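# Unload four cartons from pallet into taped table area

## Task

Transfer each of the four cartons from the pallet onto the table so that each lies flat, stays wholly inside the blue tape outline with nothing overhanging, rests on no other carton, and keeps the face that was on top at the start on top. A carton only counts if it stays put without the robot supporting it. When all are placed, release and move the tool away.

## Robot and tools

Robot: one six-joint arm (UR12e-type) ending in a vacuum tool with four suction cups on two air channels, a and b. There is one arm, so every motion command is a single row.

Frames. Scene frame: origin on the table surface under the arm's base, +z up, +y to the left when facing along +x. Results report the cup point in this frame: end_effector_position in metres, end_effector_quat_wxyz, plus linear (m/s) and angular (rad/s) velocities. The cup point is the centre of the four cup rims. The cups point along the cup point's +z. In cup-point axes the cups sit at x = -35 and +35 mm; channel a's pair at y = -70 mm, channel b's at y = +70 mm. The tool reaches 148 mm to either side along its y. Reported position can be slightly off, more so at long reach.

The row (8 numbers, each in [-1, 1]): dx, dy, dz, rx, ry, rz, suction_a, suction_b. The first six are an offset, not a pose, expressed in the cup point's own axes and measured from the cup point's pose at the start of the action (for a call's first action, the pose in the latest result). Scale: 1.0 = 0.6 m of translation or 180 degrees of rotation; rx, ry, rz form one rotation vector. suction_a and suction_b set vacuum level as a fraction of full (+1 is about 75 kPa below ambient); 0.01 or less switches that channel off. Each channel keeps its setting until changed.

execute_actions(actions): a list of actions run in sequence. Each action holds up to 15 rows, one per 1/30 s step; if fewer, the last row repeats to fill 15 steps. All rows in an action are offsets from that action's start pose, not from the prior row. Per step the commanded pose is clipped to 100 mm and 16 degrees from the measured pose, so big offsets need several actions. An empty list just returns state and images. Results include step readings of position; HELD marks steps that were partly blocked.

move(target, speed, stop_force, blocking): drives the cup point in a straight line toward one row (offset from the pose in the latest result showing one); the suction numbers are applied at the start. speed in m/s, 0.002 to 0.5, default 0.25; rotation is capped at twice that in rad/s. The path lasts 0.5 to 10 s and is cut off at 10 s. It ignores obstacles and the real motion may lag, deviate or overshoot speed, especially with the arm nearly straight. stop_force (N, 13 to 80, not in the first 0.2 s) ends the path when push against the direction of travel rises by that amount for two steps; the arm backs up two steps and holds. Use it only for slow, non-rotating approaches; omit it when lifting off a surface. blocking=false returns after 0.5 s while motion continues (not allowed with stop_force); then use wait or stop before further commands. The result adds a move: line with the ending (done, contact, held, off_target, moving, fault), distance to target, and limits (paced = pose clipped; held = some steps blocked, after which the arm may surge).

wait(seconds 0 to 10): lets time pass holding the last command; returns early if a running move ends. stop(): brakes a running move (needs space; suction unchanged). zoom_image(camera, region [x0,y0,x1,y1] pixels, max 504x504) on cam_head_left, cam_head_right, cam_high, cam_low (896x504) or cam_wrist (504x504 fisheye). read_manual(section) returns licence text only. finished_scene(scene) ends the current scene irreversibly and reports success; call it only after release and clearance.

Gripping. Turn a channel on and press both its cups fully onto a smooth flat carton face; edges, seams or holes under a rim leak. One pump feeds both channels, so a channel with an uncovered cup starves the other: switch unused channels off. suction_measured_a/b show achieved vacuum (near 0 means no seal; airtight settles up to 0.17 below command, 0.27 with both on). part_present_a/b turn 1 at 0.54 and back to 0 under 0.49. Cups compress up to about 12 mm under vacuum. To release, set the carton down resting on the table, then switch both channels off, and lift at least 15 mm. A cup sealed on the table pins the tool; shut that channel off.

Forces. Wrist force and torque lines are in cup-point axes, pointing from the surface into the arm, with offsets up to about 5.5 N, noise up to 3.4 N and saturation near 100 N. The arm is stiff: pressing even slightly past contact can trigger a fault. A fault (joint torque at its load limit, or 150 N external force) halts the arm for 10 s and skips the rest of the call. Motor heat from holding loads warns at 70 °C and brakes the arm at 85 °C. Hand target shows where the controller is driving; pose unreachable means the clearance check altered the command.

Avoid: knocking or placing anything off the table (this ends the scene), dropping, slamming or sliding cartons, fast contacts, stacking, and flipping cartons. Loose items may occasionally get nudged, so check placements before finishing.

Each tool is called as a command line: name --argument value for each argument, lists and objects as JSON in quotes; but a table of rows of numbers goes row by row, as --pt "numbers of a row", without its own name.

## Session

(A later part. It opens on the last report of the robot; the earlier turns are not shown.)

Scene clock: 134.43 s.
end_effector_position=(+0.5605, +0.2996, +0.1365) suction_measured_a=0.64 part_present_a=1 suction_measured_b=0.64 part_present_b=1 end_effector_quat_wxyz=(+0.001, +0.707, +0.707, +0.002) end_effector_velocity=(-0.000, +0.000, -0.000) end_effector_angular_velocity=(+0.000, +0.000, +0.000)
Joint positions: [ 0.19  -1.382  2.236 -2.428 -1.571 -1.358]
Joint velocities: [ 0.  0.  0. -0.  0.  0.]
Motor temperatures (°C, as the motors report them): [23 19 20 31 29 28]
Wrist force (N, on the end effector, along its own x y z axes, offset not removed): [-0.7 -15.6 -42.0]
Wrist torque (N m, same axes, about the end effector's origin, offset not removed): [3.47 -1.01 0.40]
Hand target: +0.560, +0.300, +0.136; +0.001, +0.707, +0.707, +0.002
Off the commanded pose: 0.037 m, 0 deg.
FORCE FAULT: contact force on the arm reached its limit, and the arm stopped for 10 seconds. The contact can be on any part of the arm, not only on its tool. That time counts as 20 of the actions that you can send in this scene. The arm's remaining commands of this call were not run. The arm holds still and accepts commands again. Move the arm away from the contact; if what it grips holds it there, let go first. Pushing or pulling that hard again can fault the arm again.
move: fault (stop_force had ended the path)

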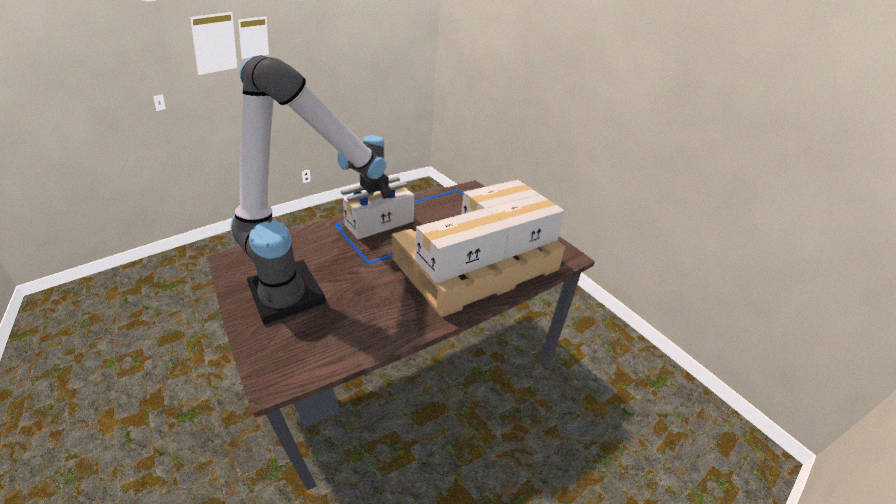

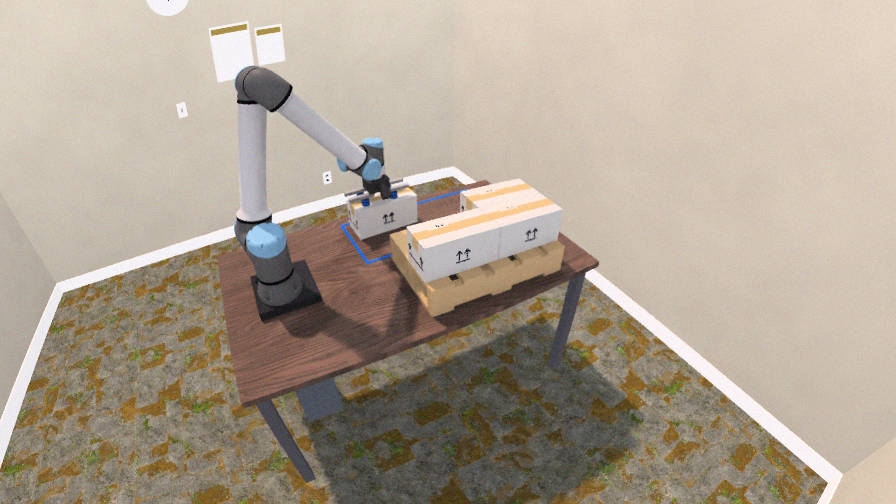

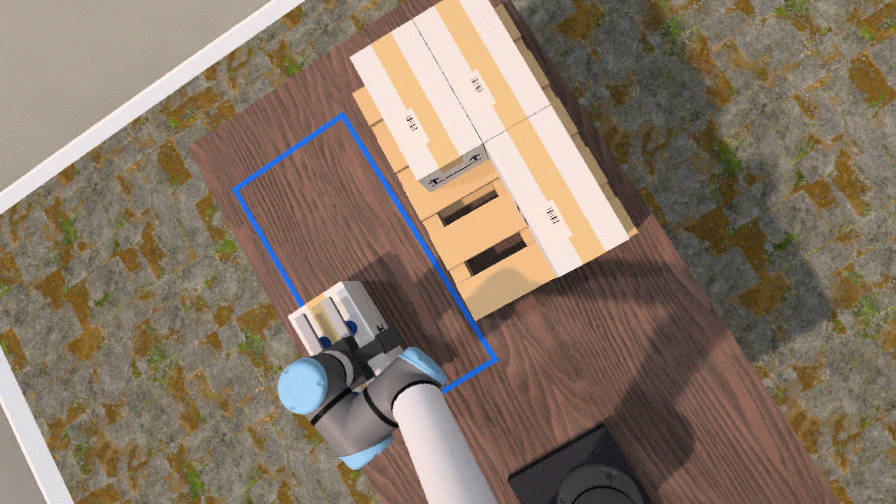

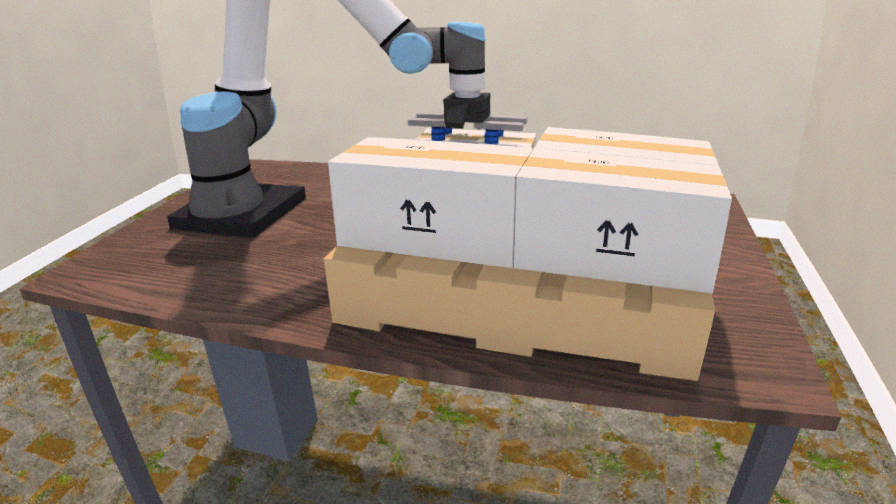

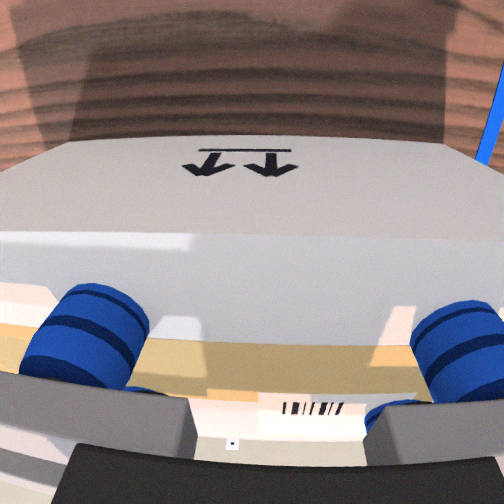

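execute_actions --actions '[[[0,0,0,0,0,0,0,0]]]'

move --target '[-0.1,0.05,-0.3,0,0,0,0,0]' --speed 0.3

move --target '[-0.62,0.543,0.03,0,0,0.022,0,0]' --speed 0.4

Scene clock: 144.53 s.
end_effector_position=(+0.5606, +0.2996, +0.1366) suction_measured_a=0.01 part_present_a=0 suction_measured_b=0.01 part_present_b=0 end_effector_quat_wxyz=(+0.001, +0.707, +0.707, +0.002) end_effector_velocity=(-0.000, +0.000, -0.000) end_effector_angular_velocity=(-0.001, +0.001, +0.000)
Joint positions: [ 0.19  -1.382  2.236 -2.428 -1.571 -1.358]
Joint velocities: [ 0.001  0.     0.    -0.    -0.     0.   ]
Motor temperatures (°C, as the motors report them): [23 19 20 31 29 28]
Wrist force (N, on the end effector, along its own x y z axes, offset not removed): [-1.0 -9.4 -53.9]
Wrist torque (N m, same axes, about the end effector's origin, offset not removed): [-0.12 -0.11 0.03]
Hand target: +0.560, +0.300, +0.136; +0.001, +0.707, +0.707, +0.002
Off the commanded pose: 0.000 m, 0 deg.
Step readings (end_effector_position):
0: (+0.5605, +0.2996, +0.1365)
1: (+0.5605, +0.2996, +0.1365)
2: (+0.5605, +0.2996, +0.1366)
4: (+0.5606, +0.2996, +0.1366)
8: (+0.5606, +0.2996, +0.1366)
15: end_effector_position above

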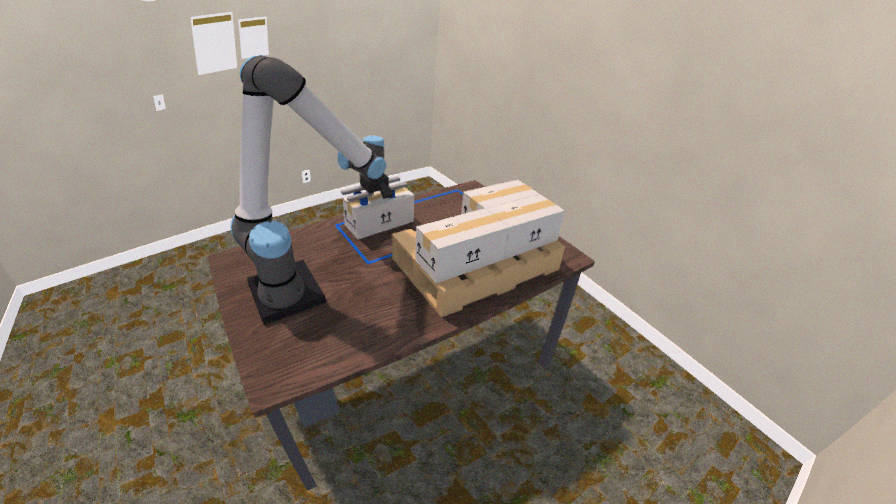

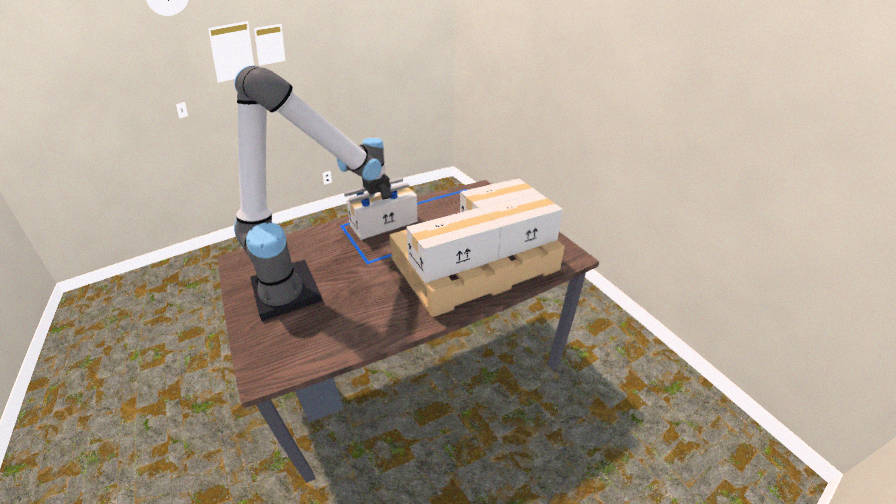

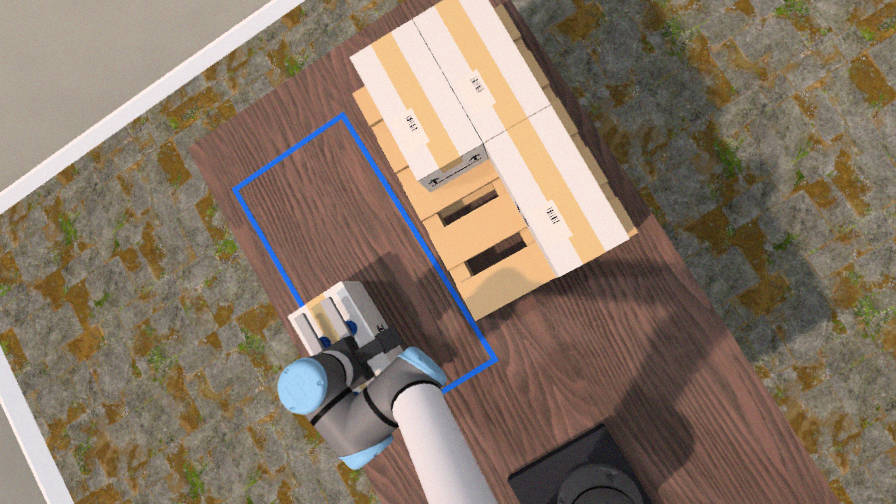

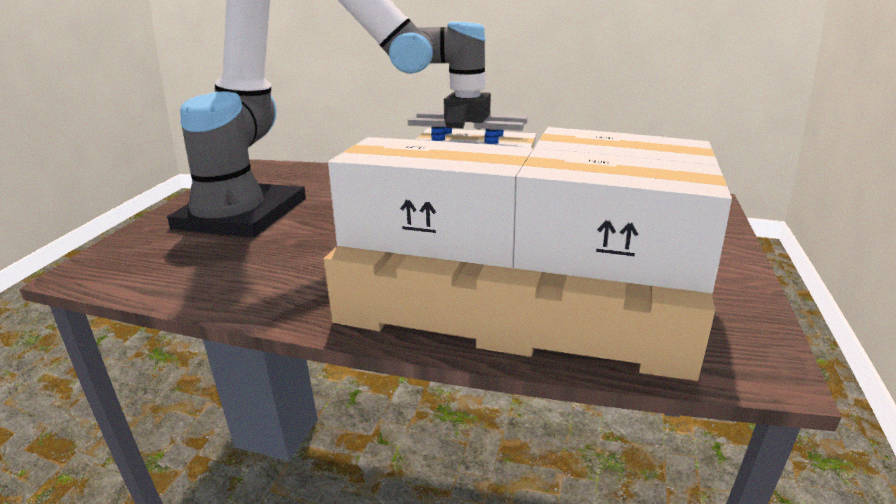

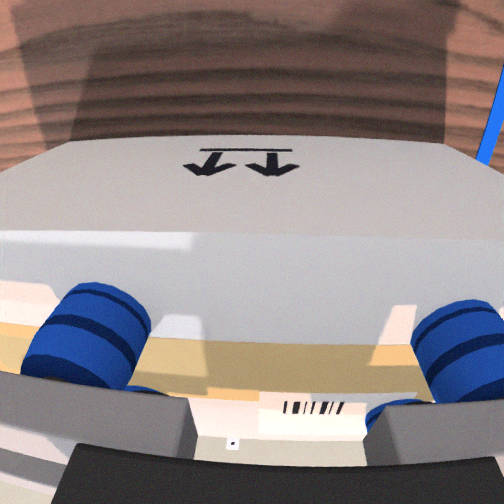

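Scene clock: 145.90 s.
end_effector_position=(+0.5901, +0.2395, +0.3162) suction_measured_a=0.01 part_present_a=0 suction_measured_b=0.01 part_present_b=0 end_effector_quat_wxyz=(+0.001, +0.707, +0.707, +0.002) end_effector_velocity=(+0.000, -0.001, +0.002) end_effector_angular_velocity=(+0.000, +0.002, +0.000)
Joint positions: [ 0.085 -1.597  2.073 -2.05  -1.57  -1.463]
Joint velocities: [-0.001 -0.001 -0.003  0.006  0.    -0.002]
Motor temperatures (°C, as the motors report them): [23 19 20 31 29 28]
Wrist force (N, on the end effector, along its own x y z axes, offset not removed): [1.5 0.1 -2.1]
Wrist torque (N m, same axes, about the end effector's origin, offset not removed): [0.04 -0.32 0.07]
Hand target: +0.590, +0.239, +0.316; +0.001, +0.707, +0.707, +0.002
Off the commanded pose: 0.001 m, 0 deg.
move: done

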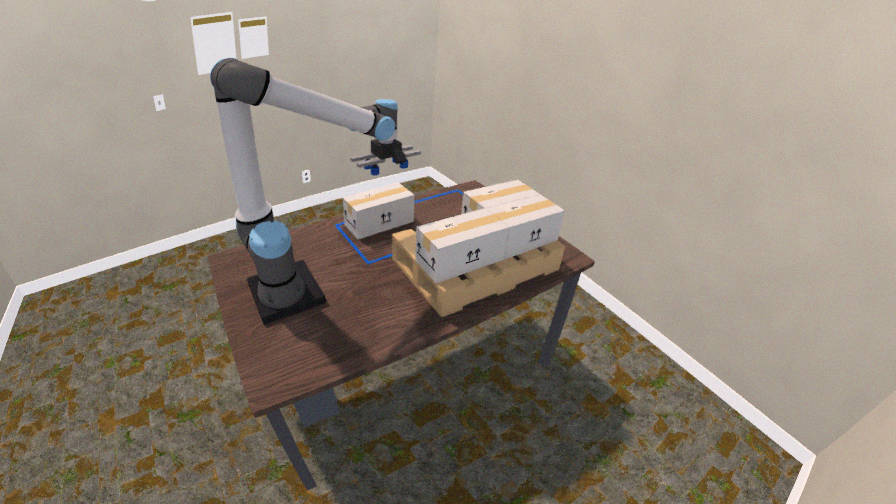

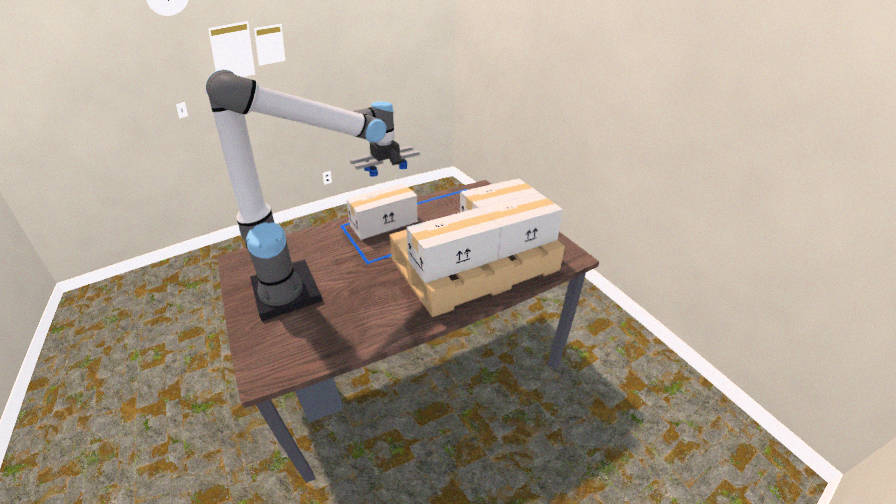

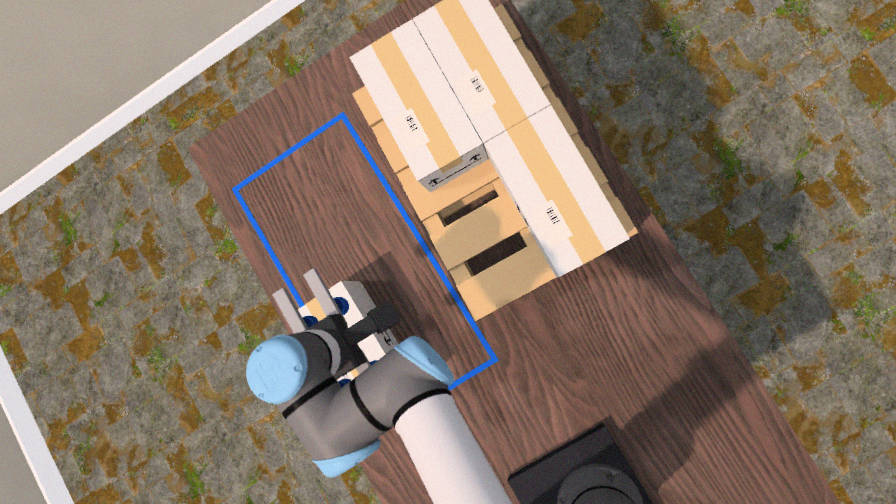

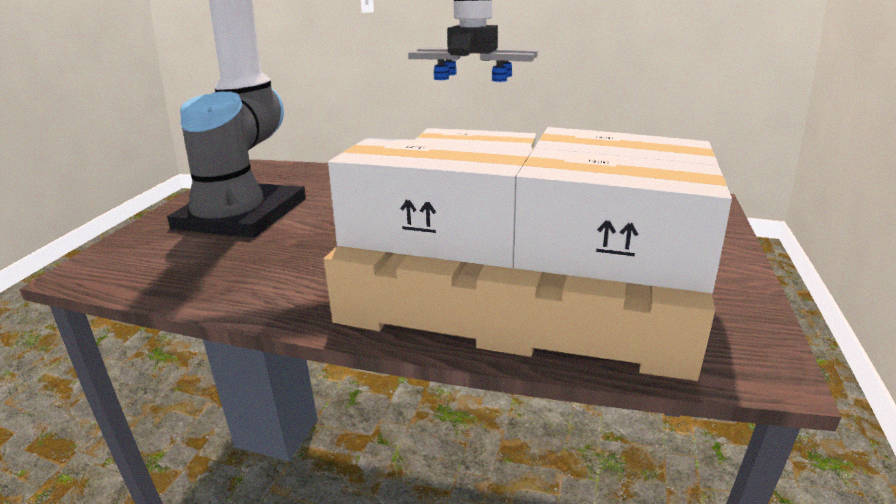

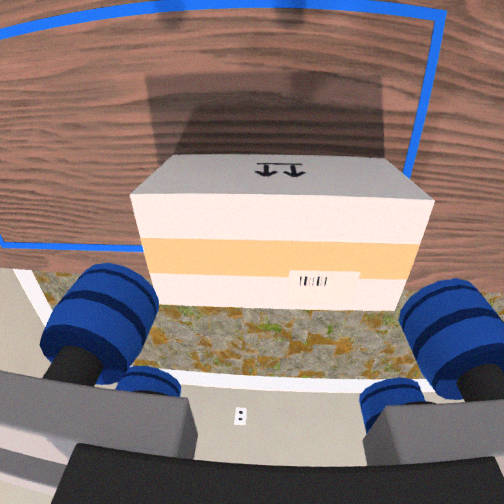

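Scene clock: 147.93 s.
end_effector_position=(+0.9159, -0.1319, +0.2989) suction_measured_a=0.01 part_present_a=0 suction_measured_b=0.01 part_present_b=0 end_effector_quat_wxyz=(+0.001, +0.731, +0.682, +0.002) end_effector_velocity=(+0.003, -0.001, -0.001) end_effector_angular_velocity=(+0.001, +0.001, +0.000)
Joint positions: [-0.356 -1.131  1.527 -1.971 -1.569 -1.835]
Joint velocities: [-0.     0.005 -0.007  0.002  0.    -0.001]
Motor temperatures (°C, as the motors report them): [23 19 20 31 29 28]
Wrist force (N, on the end effector, along its own x y z axes, offset not removed): [0.8 -2.6 -1.3]
Wrist torque (N m, same axes, about the end effector's origin, offset not removed): [-0.40 -0.20 0.09]
Hand target: +0.916, -0.132, +0.299; +0.001, +0.731, +0.682, +0.002
Off the commanded pose: 0.000 m, 0 deg.
move: done

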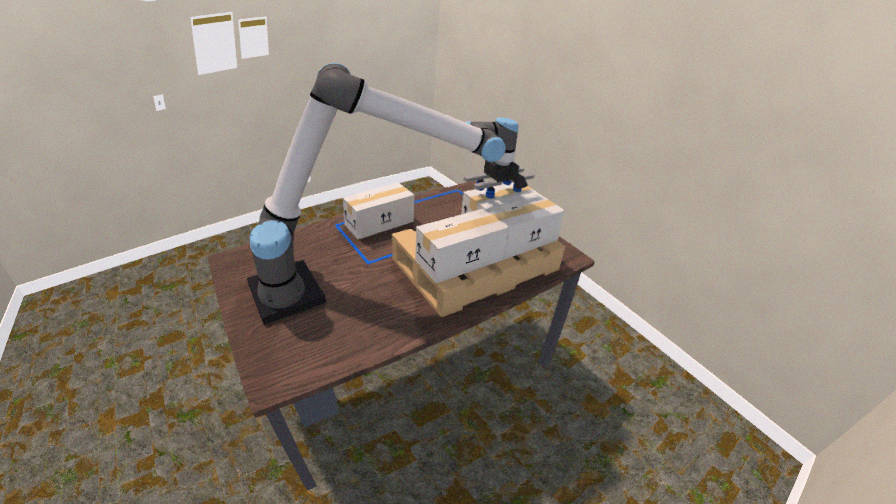

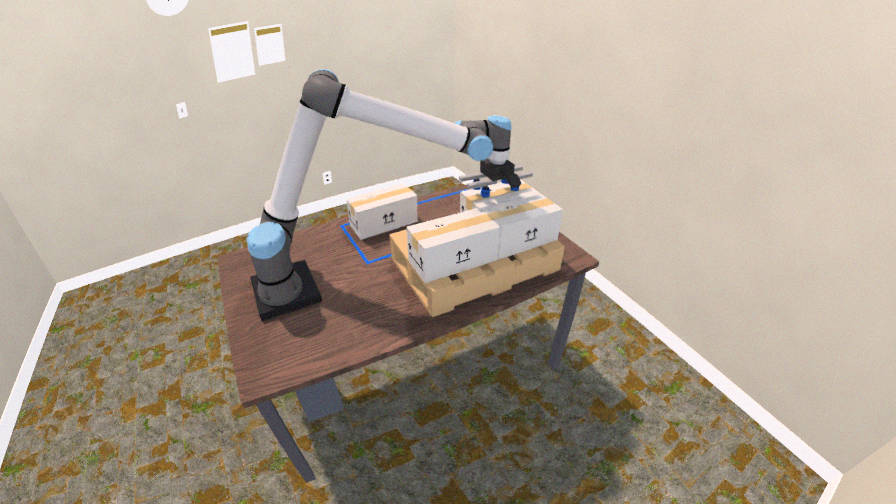

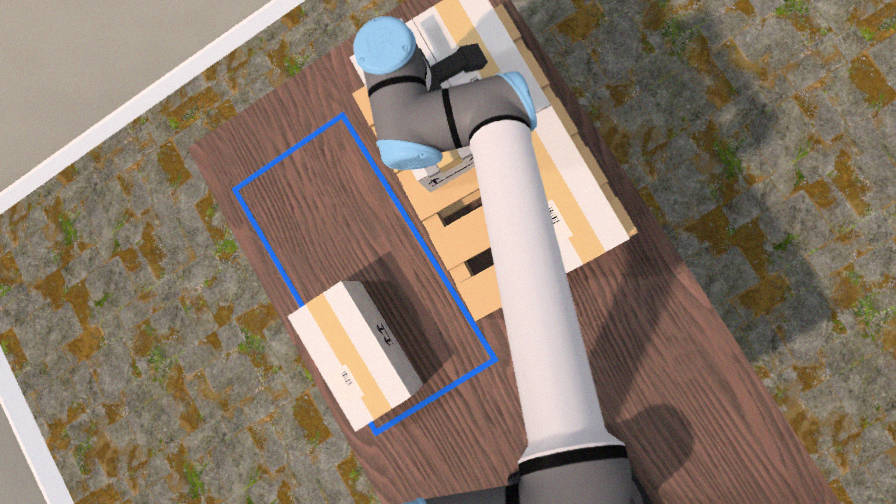

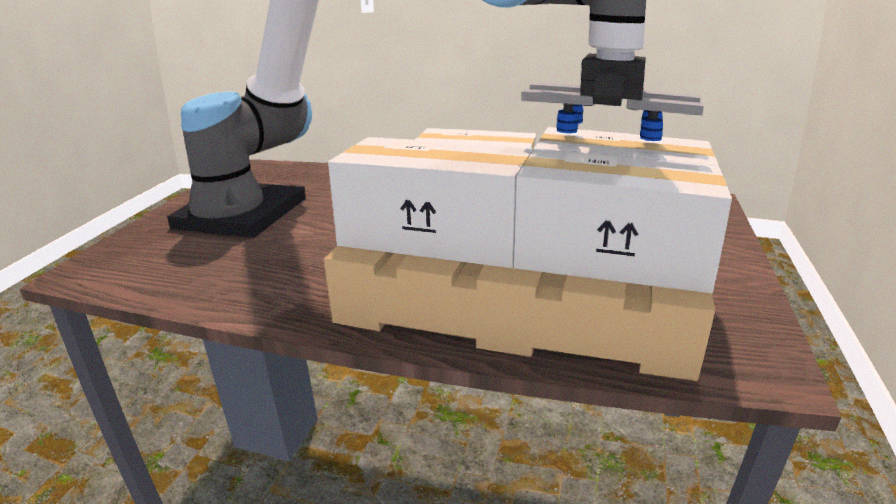

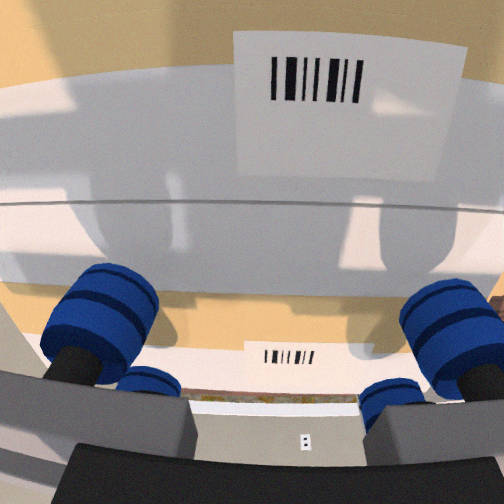

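move --target '[0.01,0.012,0.035,0,0,0,0,0]' --speed 0.1

move --target '[0,0,0.03,0,0,0,0,0]' --speed 0.015 --stop_force 15

execute_actions --actions '[[[0,0,0.003,0,0,0,1,1]],[[0,0,0,0,0,0,1,1]]]'

Scene clock: 166.90 s.
end_effector_position=(+0.9235, -0.1265, +0.2783) suction_measured_a=0.01 part_present_a=0 suction_measured_b=0.01 part_present_b=0 end_effector_quat_wxyz=(+0.001, +0.731, +0.682, +0.002) end_effector_velocity=(+0.001, -0.000, -0.003) end_effector_angular_velocity=(+0.000, +0.001, -0.001)
Joint positions: [-0.348 -1.107  1.531 -1.998 -1.569 -1.827]
Joint velocities: [ 0.     0.004  0.    -0.003  0.     0.001]
Motor temperatures (°C, as the motors report them): [23 19 20 31 29 28]
Wrist force (N, on the end effector, along its own x y z axes, offset not removed): [-1.7 -1.4 -2.5]
Wrist torque (N m, same axes, about the end effector's origin, offset not removed): [-0.23 0.17 0.05]
Hand target: +0.924, -0.126, +0.278; +0.001, +0.731, +0.682, +0.002
Off the commanded pose: 0.000 m, 0 deg.
move: done

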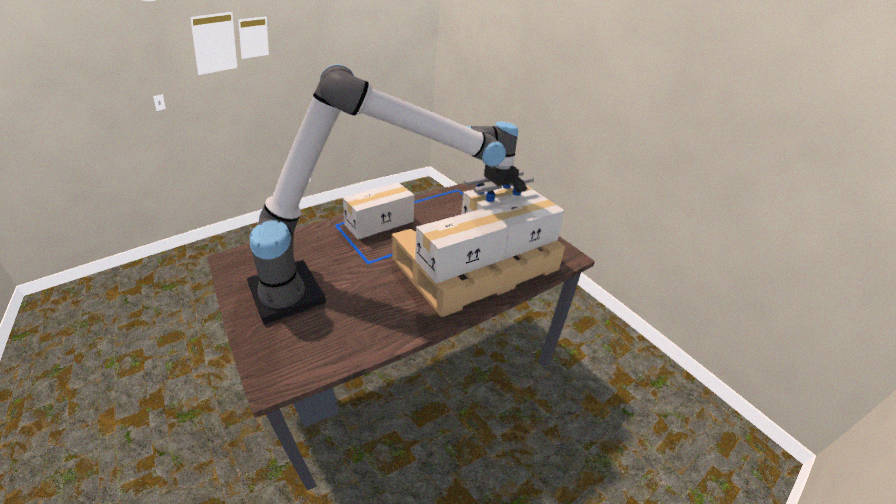

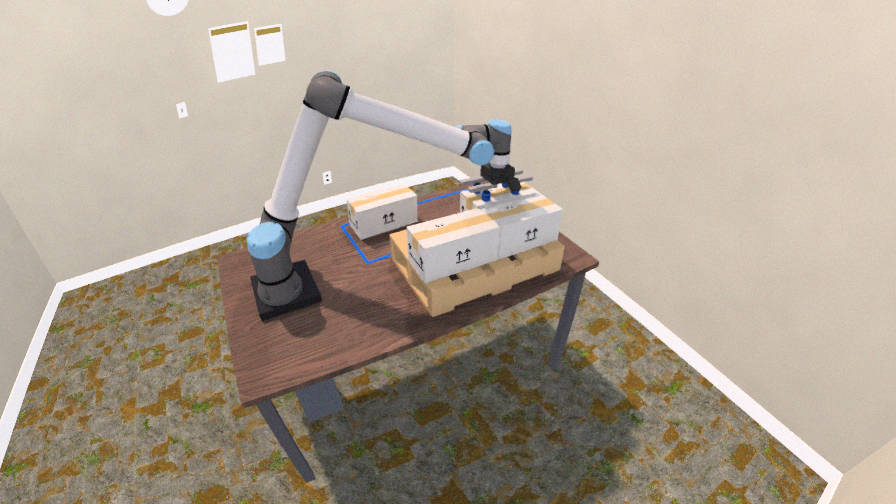

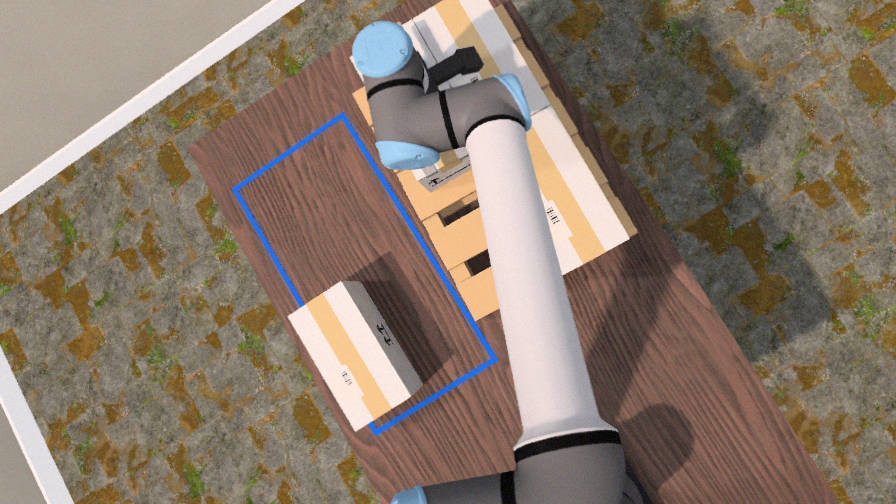

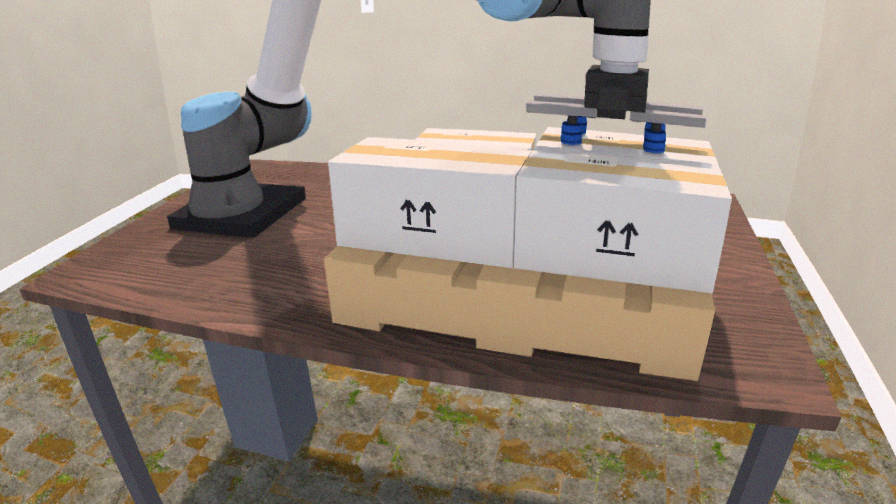

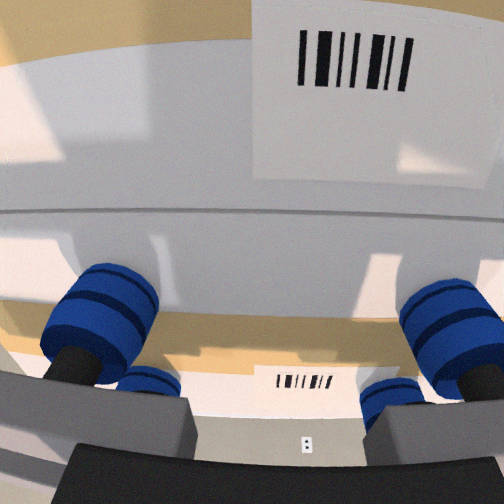

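Scene clock: 167.97 s.
end_effector_position=(+0.9235, -0.1265, +0.2682) suction_measured_a=0.01 part_present_a=0 suction_measured_b=0.01 part_present_b=0 end_effector_quat_wxyz=(+0.001, +0.731, +0.682, +0.002) end_effector_velocity=(+0.000, -0.000, +0.005) end_effector_angular_velocity=(-0.000, +0.001, -0.000)
Joint positions: [-0.348 -1.1    1.54  -2.014 -1.569 -1.827]
Joint velocities: [-0.    -0.003 -0.005  0.009 -0.001  0.   ]
Motor temperatures (°C, as the motors report them): [23 19 20 31 29 28]
Wrist force (N, on the end effector, along its own x y z axes, offset not removed): [0.3 -3.8 -23.6]
Wrist torque (N m, same axes, about the end effector's origin, offset not removed): [-0.40 -0.04 0.08]
Hand target: +0.924, -0.126, +0.269; +0.001, +0.731, +0.682, +0.002
Off the commanded pose: 0.008 m, 0 deg.
move: contact

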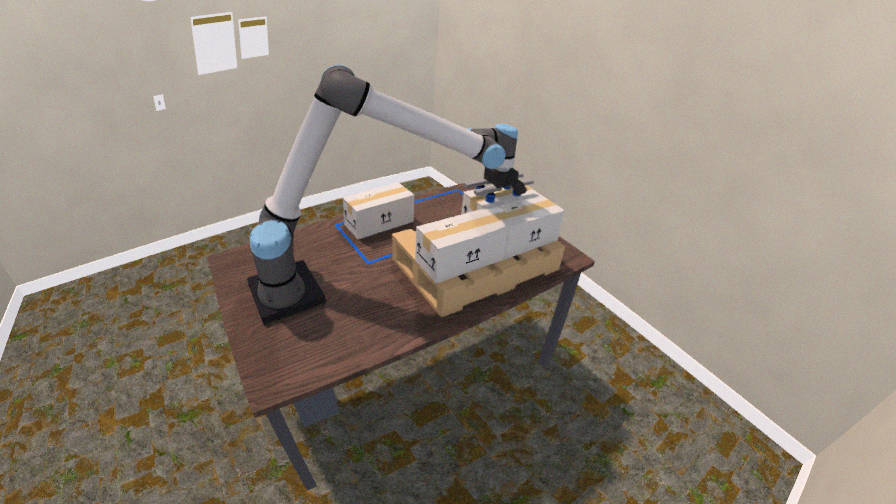

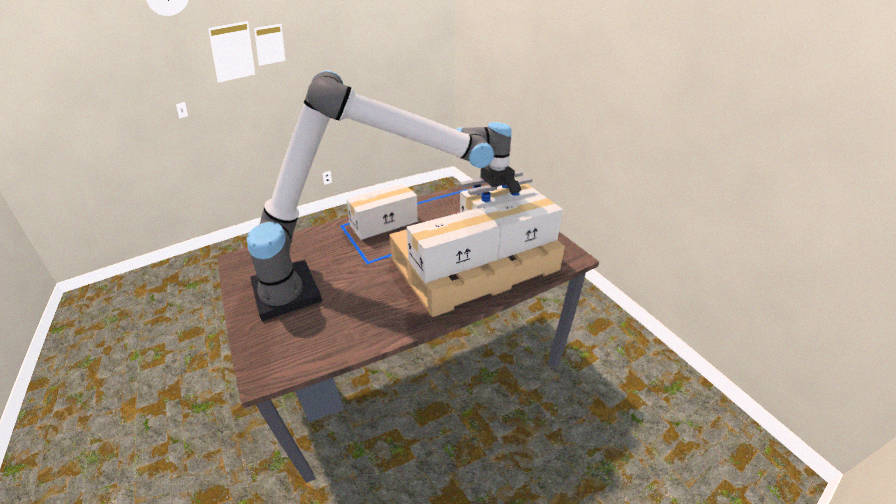

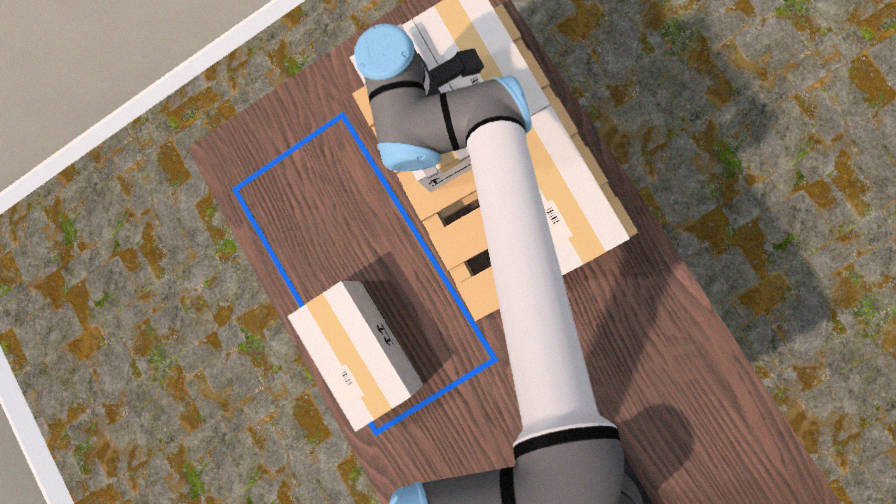

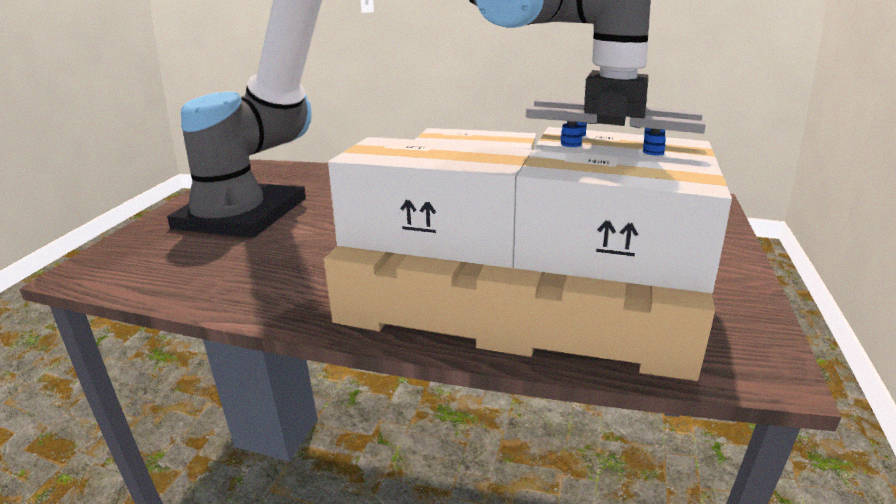

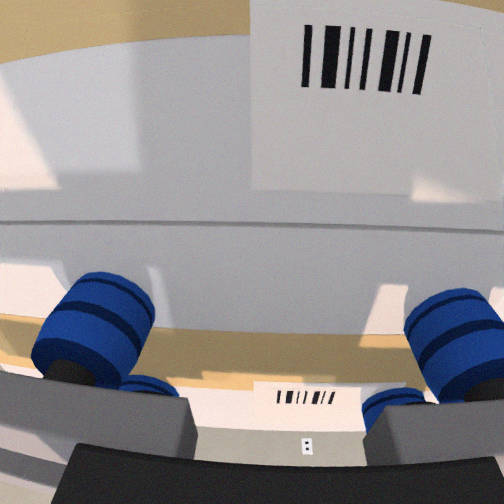

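Scene clock: 168.97 s.
end_effector_position=(+0.9235, -0.1265, +0.2664) suction_measured_a=0.62 part_present_a=1 suction_measured_b=0.62 part_present_b=1 end_effector_quat_wxyz=(+0.001, +0.731, +0.682, +0.002) end_effector_velocity=(-0.000, +0.000, +0.001) end_effector_angular_velocity=(-0.001, -0.000, +0.000)
Joint positions: [-0.348 -1.099  1.541 -2.016 -1.569 -1.827]
Joint velocities: [ 0.    -0.001  0.001 -0.    -0.001  0.   ]
Motor temperatures (°C, as the motors report them): [23 19 20 31 29 28]
Wrist force (N, on the end effector, along its own x y z axes, offset not removed): [0.3 -0.7 18.8]
Wrist torque (N m, same axes, about the end effector's origin, offset not removed): [-0.21 -0.09 0.21]
Hand target: +0.923, -0.126, +0.266; +0.001, +0.731, +0.682, +0.002
Off the commanded pose: 0.000 m, 0 deg.
Step readings (end_effector_position; steps 1 to 15: 1st action; 16 to 30: 2nd action):
0: (+0.9235, -0.1265, +0.2682)
1: (+0.9235, -0.1265, +0.2683)
2: (+0.9235, -0.1265, +0.2682)
4: (+0.9234, -0.1264, +0.2675)
8: (+0.9234, -0.1264, +0.2667)
15: (+0.9235, -0.1265, +0.2664)
16: (+0.9235, -0.1265, +0.2664)
17: (+0.9235, -0.1265, +0.2664)
19: (+0.9235, -0.1265, +0.2664)
23: (+0.9235, -0.1265, +0.2664)
30: end_effector_position above

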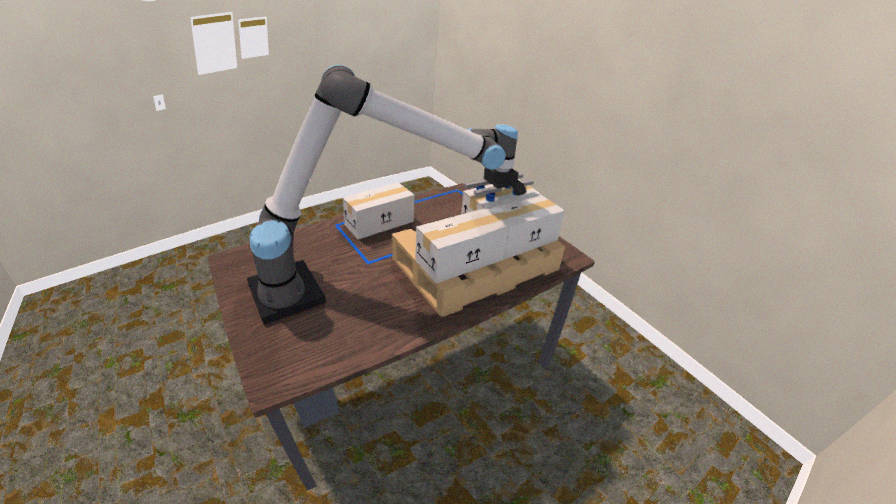

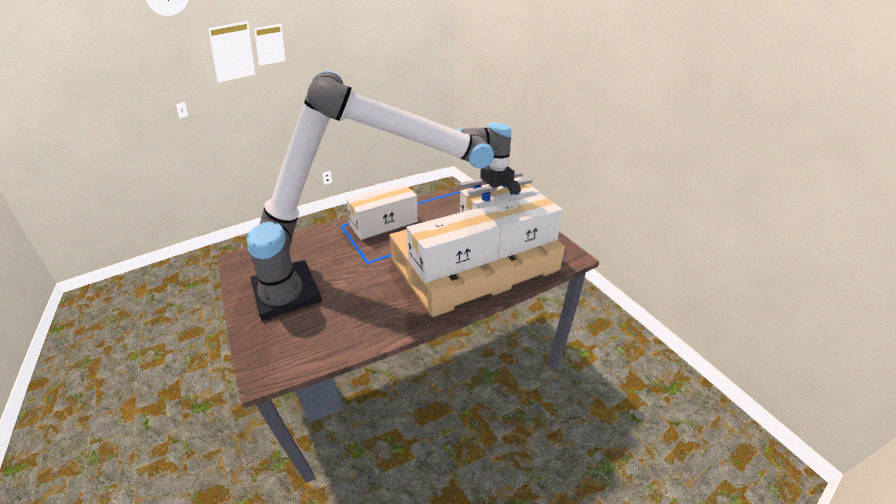

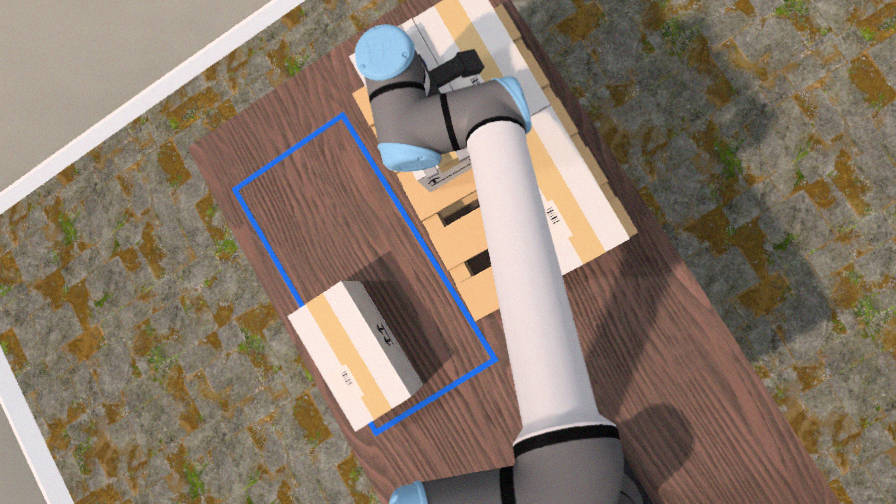

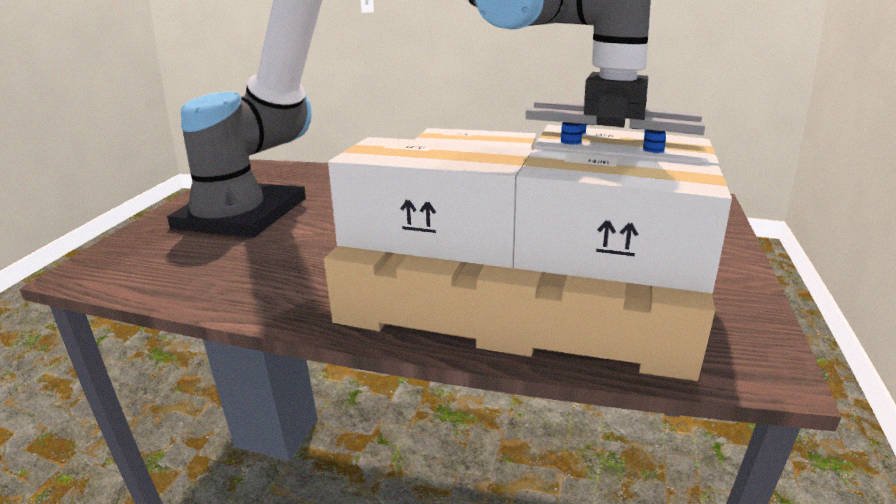

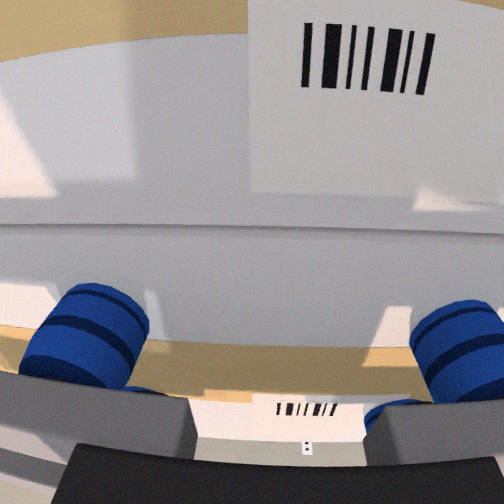

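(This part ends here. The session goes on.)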